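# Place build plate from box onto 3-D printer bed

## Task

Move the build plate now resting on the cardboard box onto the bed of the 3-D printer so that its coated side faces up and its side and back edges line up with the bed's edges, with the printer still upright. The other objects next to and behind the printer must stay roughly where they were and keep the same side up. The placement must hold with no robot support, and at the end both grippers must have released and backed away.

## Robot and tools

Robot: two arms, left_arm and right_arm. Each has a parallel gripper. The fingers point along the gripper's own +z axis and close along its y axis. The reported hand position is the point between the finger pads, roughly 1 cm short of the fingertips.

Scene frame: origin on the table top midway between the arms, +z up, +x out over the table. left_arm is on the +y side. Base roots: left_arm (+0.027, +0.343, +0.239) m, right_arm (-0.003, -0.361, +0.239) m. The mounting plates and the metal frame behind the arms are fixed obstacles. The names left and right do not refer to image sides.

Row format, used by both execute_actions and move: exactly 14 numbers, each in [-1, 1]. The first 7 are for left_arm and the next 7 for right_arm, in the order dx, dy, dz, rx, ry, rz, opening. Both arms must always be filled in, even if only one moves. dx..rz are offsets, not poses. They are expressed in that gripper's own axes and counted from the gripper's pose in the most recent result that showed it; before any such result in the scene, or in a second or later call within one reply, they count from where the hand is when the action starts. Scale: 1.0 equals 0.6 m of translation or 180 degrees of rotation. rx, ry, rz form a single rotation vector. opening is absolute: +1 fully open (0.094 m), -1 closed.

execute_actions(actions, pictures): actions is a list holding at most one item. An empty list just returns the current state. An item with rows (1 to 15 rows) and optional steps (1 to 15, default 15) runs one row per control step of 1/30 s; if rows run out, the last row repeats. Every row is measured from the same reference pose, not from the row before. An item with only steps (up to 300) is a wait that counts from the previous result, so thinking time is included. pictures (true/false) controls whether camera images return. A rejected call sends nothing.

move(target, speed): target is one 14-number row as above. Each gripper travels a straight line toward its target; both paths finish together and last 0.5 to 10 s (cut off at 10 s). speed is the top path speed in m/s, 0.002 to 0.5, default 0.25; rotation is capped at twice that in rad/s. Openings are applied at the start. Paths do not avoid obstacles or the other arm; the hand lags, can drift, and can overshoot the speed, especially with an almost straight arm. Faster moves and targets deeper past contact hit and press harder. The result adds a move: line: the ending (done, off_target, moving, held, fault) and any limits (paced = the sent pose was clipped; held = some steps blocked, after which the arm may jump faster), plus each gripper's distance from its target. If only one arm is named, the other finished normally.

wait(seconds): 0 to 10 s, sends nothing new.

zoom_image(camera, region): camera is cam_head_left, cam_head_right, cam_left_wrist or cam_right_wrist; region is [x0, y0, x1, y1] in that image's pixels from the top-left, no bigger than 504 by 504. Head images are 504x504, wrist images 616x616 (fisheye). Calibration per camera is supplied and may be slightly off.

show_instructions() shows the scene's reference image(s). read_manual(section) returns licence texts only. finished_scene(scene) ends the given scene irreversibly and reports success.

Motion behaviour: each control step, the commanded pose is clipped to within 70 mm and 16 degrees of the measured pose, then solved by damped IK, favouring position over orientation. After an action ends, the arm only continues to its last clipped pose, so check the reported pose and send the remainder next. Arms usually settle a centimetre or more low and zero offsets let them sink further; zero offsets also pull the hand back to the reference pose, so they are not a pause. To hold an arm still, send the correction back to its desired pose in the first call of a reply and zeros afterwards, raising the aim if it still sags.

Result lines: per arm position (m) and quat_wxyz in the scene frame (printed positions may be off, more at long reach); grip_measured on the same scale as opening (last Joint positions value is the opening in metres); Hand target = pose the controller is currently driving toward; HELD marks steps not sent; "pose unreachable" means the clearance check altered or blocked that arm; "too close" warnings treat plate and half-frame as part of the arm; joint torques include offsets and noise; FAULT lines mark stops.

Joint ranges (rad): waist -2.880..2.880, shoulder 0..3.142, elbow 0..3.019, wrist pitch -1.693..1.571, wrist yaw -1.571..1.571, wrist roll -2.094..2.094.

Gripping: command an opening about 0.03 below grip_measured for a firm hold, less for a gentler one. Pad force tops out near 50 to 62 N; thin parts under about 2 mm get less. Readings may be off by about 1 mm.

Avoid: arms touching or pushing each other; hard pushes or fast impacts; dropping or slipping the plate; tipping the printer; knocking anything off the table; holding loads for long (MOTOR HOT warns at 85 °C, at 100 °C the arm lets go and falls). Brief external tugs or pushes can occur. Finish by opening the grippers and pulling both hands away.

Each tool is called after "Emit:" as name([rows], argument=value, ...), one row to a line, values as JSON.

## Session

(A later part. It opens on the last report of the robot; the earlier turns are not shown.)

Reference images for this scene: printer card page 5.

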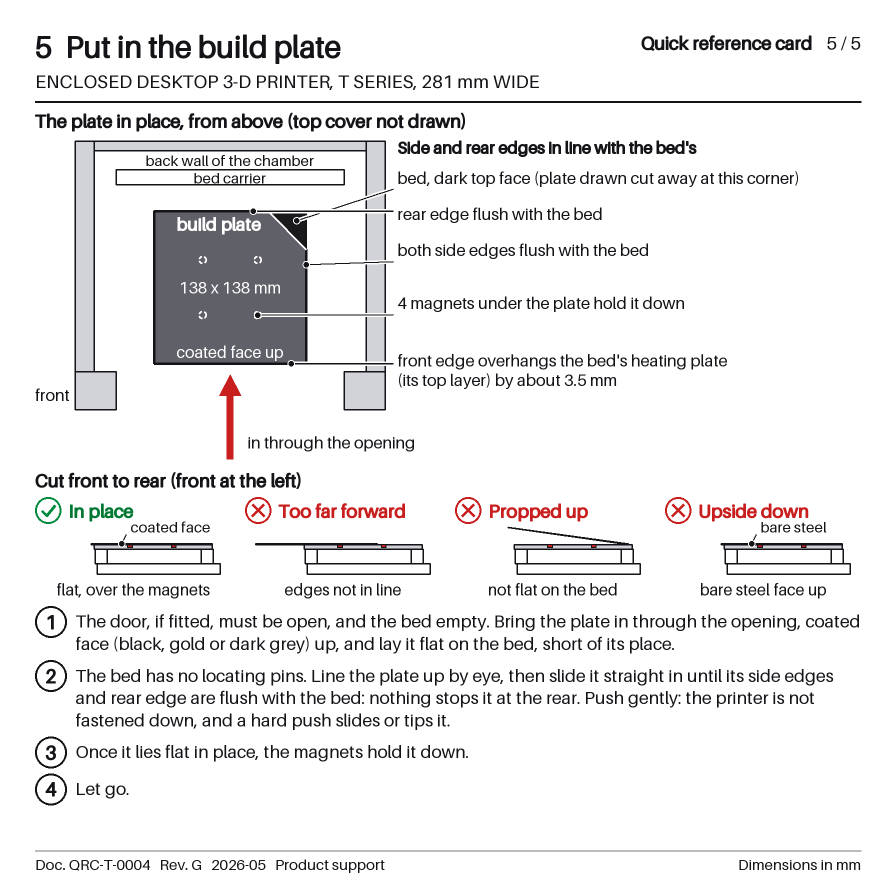

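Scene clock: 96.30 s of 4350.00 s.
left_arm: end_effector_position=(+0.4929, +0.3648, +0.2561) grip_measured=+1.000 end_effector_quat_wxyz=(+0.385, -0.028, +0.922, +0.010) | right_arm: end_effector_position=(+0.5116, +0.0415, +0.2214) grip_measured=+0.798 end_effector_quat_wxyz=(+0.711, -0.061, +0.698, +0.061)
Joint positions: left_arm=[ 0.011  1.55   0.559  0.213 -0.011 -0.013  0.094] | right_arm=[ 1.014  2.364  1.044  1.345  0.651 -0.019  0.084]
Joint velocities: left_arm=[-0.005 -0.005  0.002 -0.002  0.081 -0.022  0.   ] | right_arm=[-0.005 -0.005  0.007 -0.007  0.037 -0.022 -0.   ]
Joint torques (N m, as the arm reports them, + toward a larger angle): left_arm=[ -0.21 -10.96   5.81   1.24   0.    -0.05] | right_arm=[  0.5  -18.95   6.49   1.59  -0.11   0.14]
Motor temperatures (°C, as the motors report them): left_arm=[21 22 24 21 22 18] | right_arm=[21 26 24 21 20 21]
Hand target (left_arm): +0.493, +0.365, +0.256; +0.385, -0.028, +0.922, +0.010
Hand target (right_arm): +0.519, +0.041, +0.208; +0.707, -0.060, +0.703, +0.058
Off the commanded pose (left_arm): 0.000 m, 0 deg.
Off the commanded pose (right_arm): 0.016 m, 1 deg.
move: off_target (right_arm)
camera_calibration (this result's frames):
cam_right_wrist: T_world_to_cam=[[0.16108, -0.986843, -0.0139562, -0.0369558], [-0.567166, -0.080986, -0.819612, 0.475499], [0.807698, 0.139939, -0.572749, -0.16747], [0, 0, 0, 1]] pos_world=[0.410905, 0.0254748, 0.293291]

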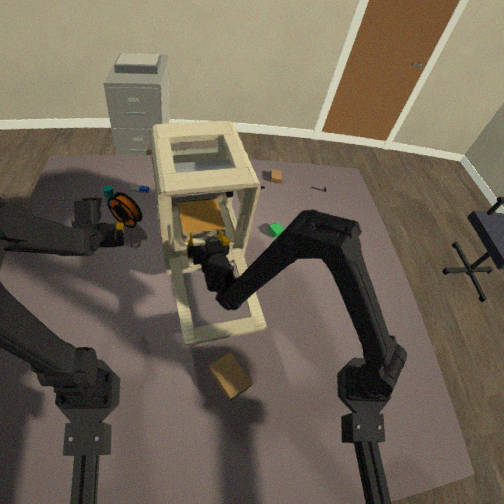

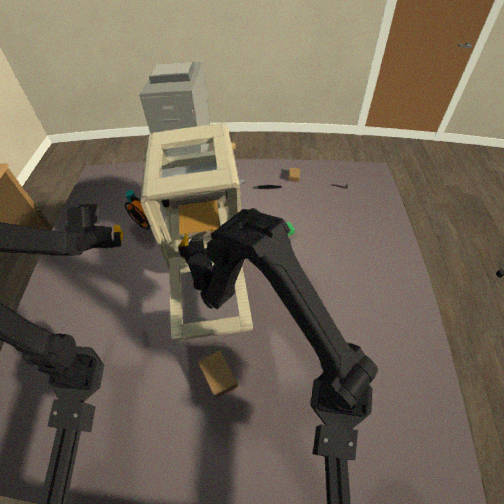

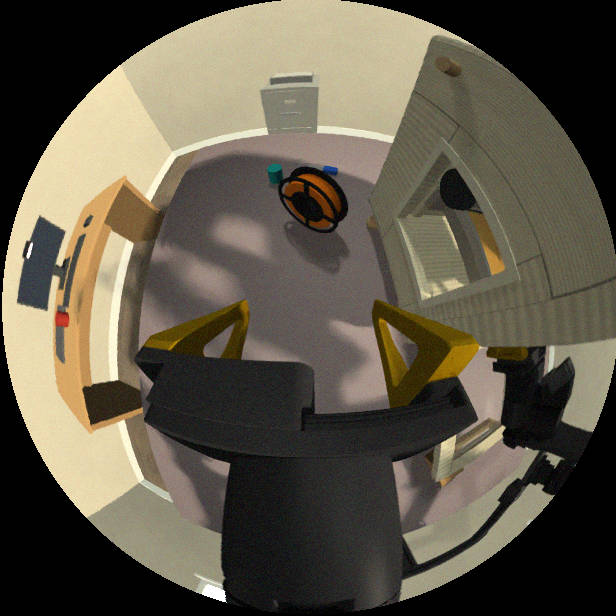

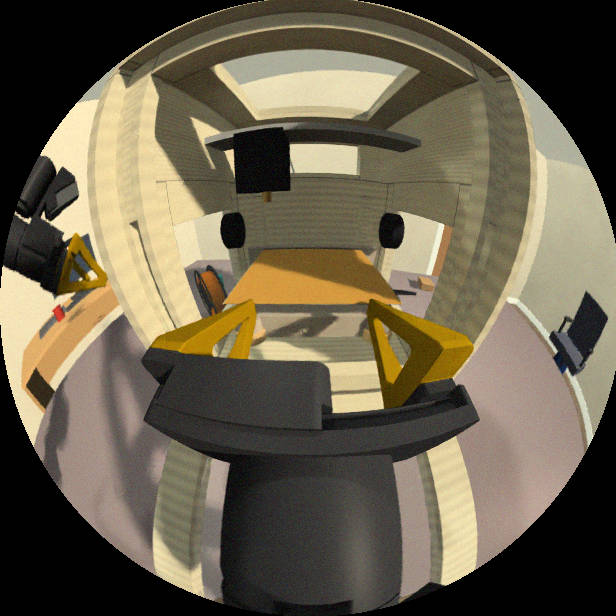

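About 2–3 mm left.

Emit:
move(target=[0,0,0,0,0,0,1,0.022,0,0.018,0.002,0.004,0,0.8], speed=0.01)

Emit:
zoom_image(camera="cam_right_wrist", region=[200,190,420,350])

Emit:
zoom_image(camera="cam_head_left", region=[160,185,250,265])

Scene clock: 101.07 s of 4350.00 s.
left_arm: end_effector_position=(+0.4929, +0.3648, +0.2561) grip_measured=+1.000 end_effector_quat_wxyz=(+0.385, -0.028, +0.922, +0.010) | right_arm: end_effector_position=(+0.5152, +0.0430, +0.2219) grip_measured=+0.798 end_effector_quat_wxyz=(+0.711, -0.061, +0.698, +0.061)
Joint positions: left_arm=[ 0.011  1.55   0.559  0.213 -0.011 -0.013  0.094] | right_arm=[ 1.012  2.365  1.055  1.335  0.65  -0.019  0.084]
Joint velocities: left_arm=[-0.005 -0.005 -0.002 -0.002 -0.022  0.081  0.   ] | right_arm=[-0.015  0.005  0.027 -0.017  0.066 -0.007 -0.001]
Joint torques (N m, as the arm reports them, + toward a larger angle): left_arm=[ 0.72 -9.43  5.93  1.24 -0.03 -0.13] | right_arm=[ -0.27 -19.54   6.54   1.36  -0.14   0.06]
Motor temperatures (°C, as the motors report them): left_arm=[21 22 24 21 22 18] | right_arm=[21 26 24 21 20 21]
Hand target (left_arm): +0.493, +0.365, +0.256; +0.385, -0.028, +0.922, +0.010
Hand target (right_arm): +0.522, +0.043, +0.209; +0.707, -0.060, +0.703, +0.059
Off the commanded pose (left_arm): 0.000 m, 0 deg.
Off the commanded pose (right_arm): 0.015 m, 1 deg.
move: off_target (right_arm)
camera_calibration (this result's frames):
cam_right_wrist: T_world_to_cam=[[0.159207, -0.987139, -0.0144658, -0.0349452], [-0.567628, -0.0795393, -0.819434, 0.478203], [0.807745, 0.138671, -0.572991, -0.170252], [0, 0, 0, 1]] pos_world=[0.414524, 0.027149, 0.293797]

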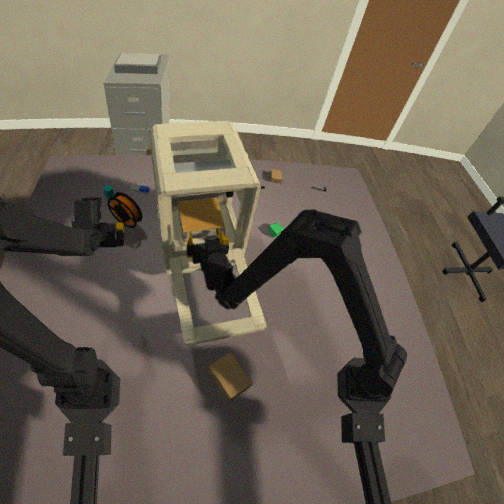

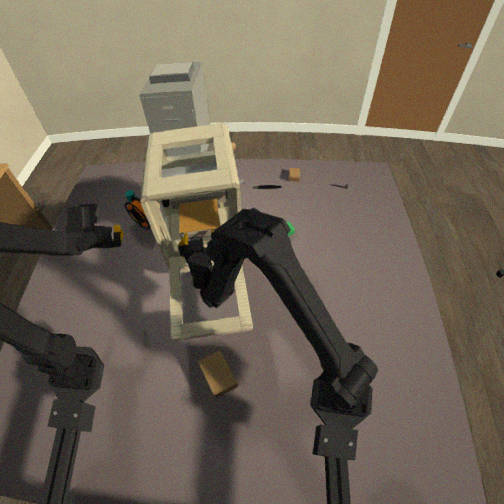

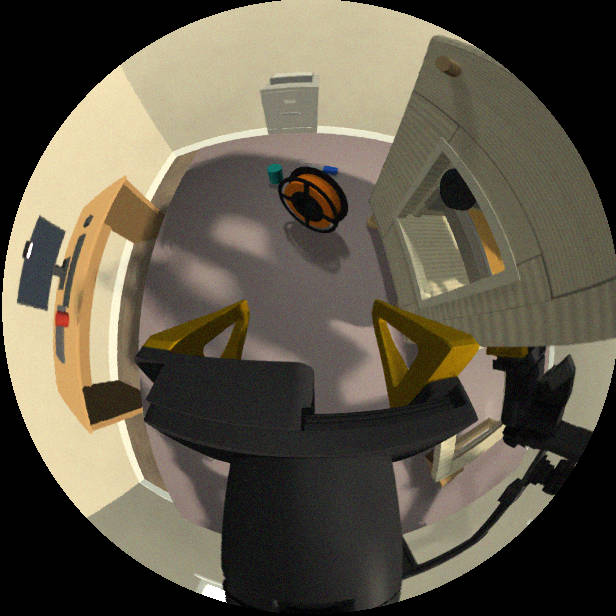

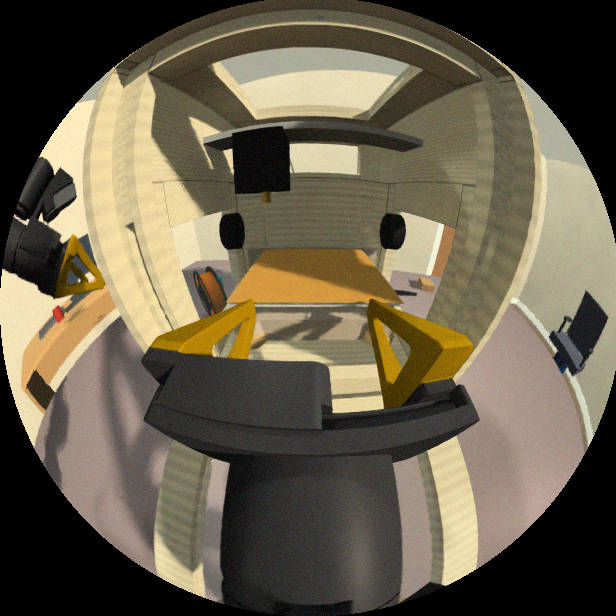

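Region (200, 190, 420, 350) of cam_right_wrist's 616x616 image, scaled by 2.291, with more detail than that image has; it fills the top 367 rows of this view, and the rest is white.

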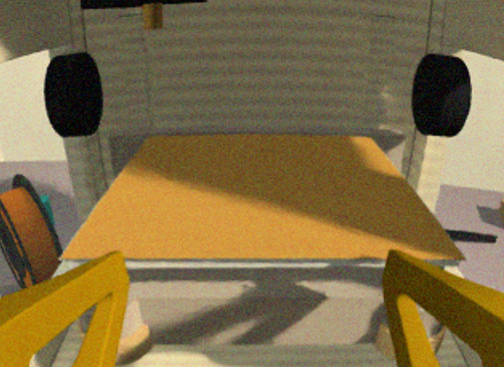

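Region (160, 185, 250, 265) of cam_head_left's 504x504 image, scaled by 5.600, with more detail than that image has.

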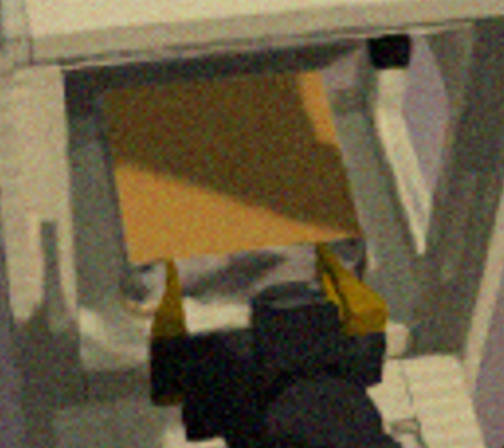

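Emit:
move(target=[0,0,0,0,0,0,1,-0.1,0,-0.25,0,0,0,0.8], speed=0.15)

Emit:
finished_scene(scene=2)

Scene clock: 104.90 s of 4350.00 s.
left_arm: end_effector_position=(+0.4929, +0.3648, +0.2561) grip_measured=+1.000 end_effector_quat_wxyz=(+0.385, -0.028, +0.922, +0.010) | right_arm: end_effector_position=(+0.3663, +0.0203, +0.2707) grip_measured=+0.798 end_effector_quat_wxyz=(+0.706, -0.068, +0.702, +0.058)
Joint positions: left_arm=[ 0.011  1.55   0.559  0.213 -0.011 -0.013  0.094] | right_arm=[ 1.244  2.151  0.695  1.465  0.876 -0.023  0.084]
Joint velocities: left_arm=[-0.005  0.005  0.007  0.012  0.007 -0.037  0.   ] | right_arm=[ 0.005 -0.005  0.027 -0.022 -0.037  0.022 -0.   ]
Joint torques (N m, as the arm reports them, + toward a larger angle): left_arm=[ -0.11 -10.34   5.87   1.51   0.03  -0.05] | right_arm=[  1.22 -19.19   2.55   2.47   0.29  -0.04]
Motor temperatures (°C, as the motors report them): left_arm=[21 22 24 21 22 18] | right_arm=[21 26 24 21 20 21]
Hand target (left_arm): +0.493, +0.365, +0.256; +0.385, -0.028, +0.922, +0.010
Hand target (right_arm): +0.367, +0.018, +0.279; +0.712, -0.061, +0.697, +0.060
Off the commanded pose (left_arm): 0.000 m, 0 deg.
Off the commanded pose (right_arm): 0.009 m, 1 deg.
move: done
camera_calibration (this result's frames):
cam_right_wrist: T_world_to_cam=[[0.16477, -0.986331, -0.00152161, -0.0384622], [-0.576695, -0.095087, -0.811407, 0.433322], [0.800171, 0.134573, -0.584479, -0.0129074], [0, 0, 0, 1]] pos_world=[0.26656, 0.00500384, 0.343998]

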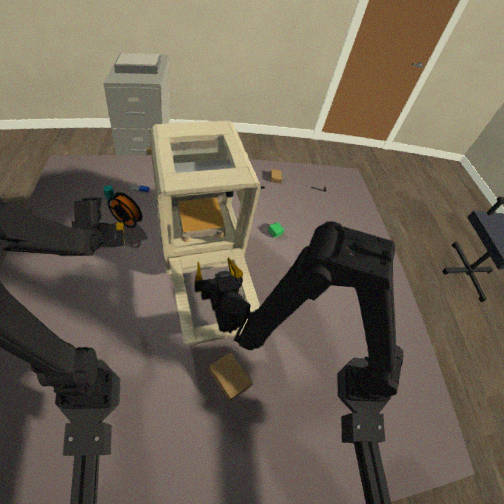

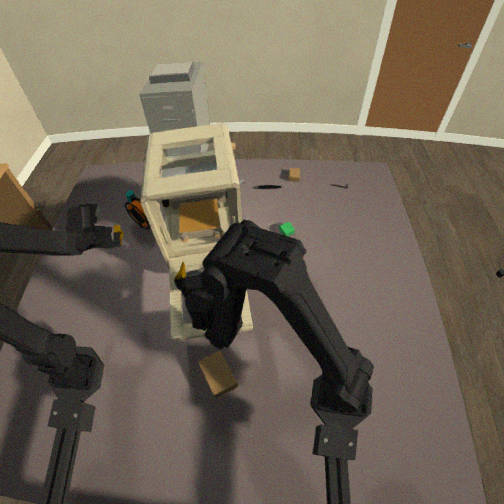

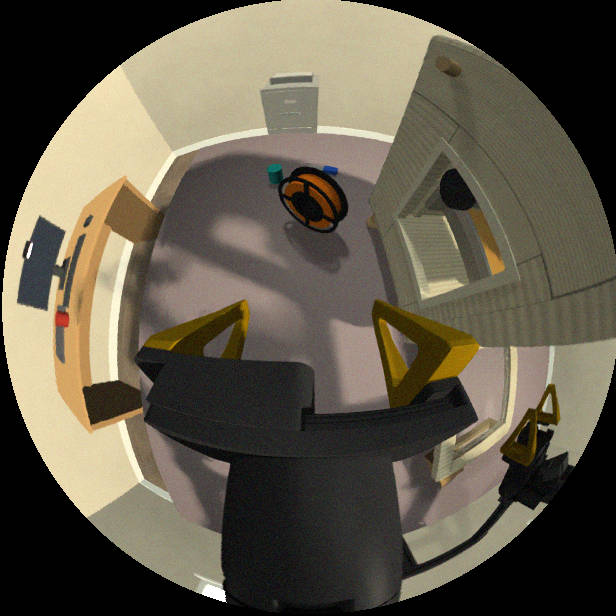

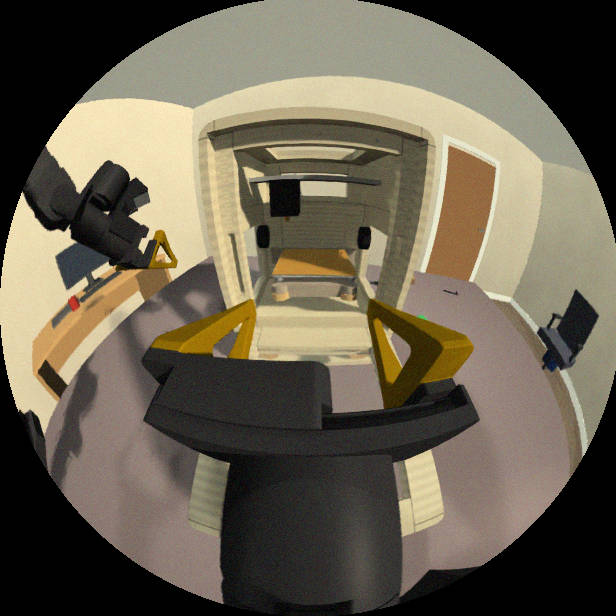

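The scene is finished: the task was done.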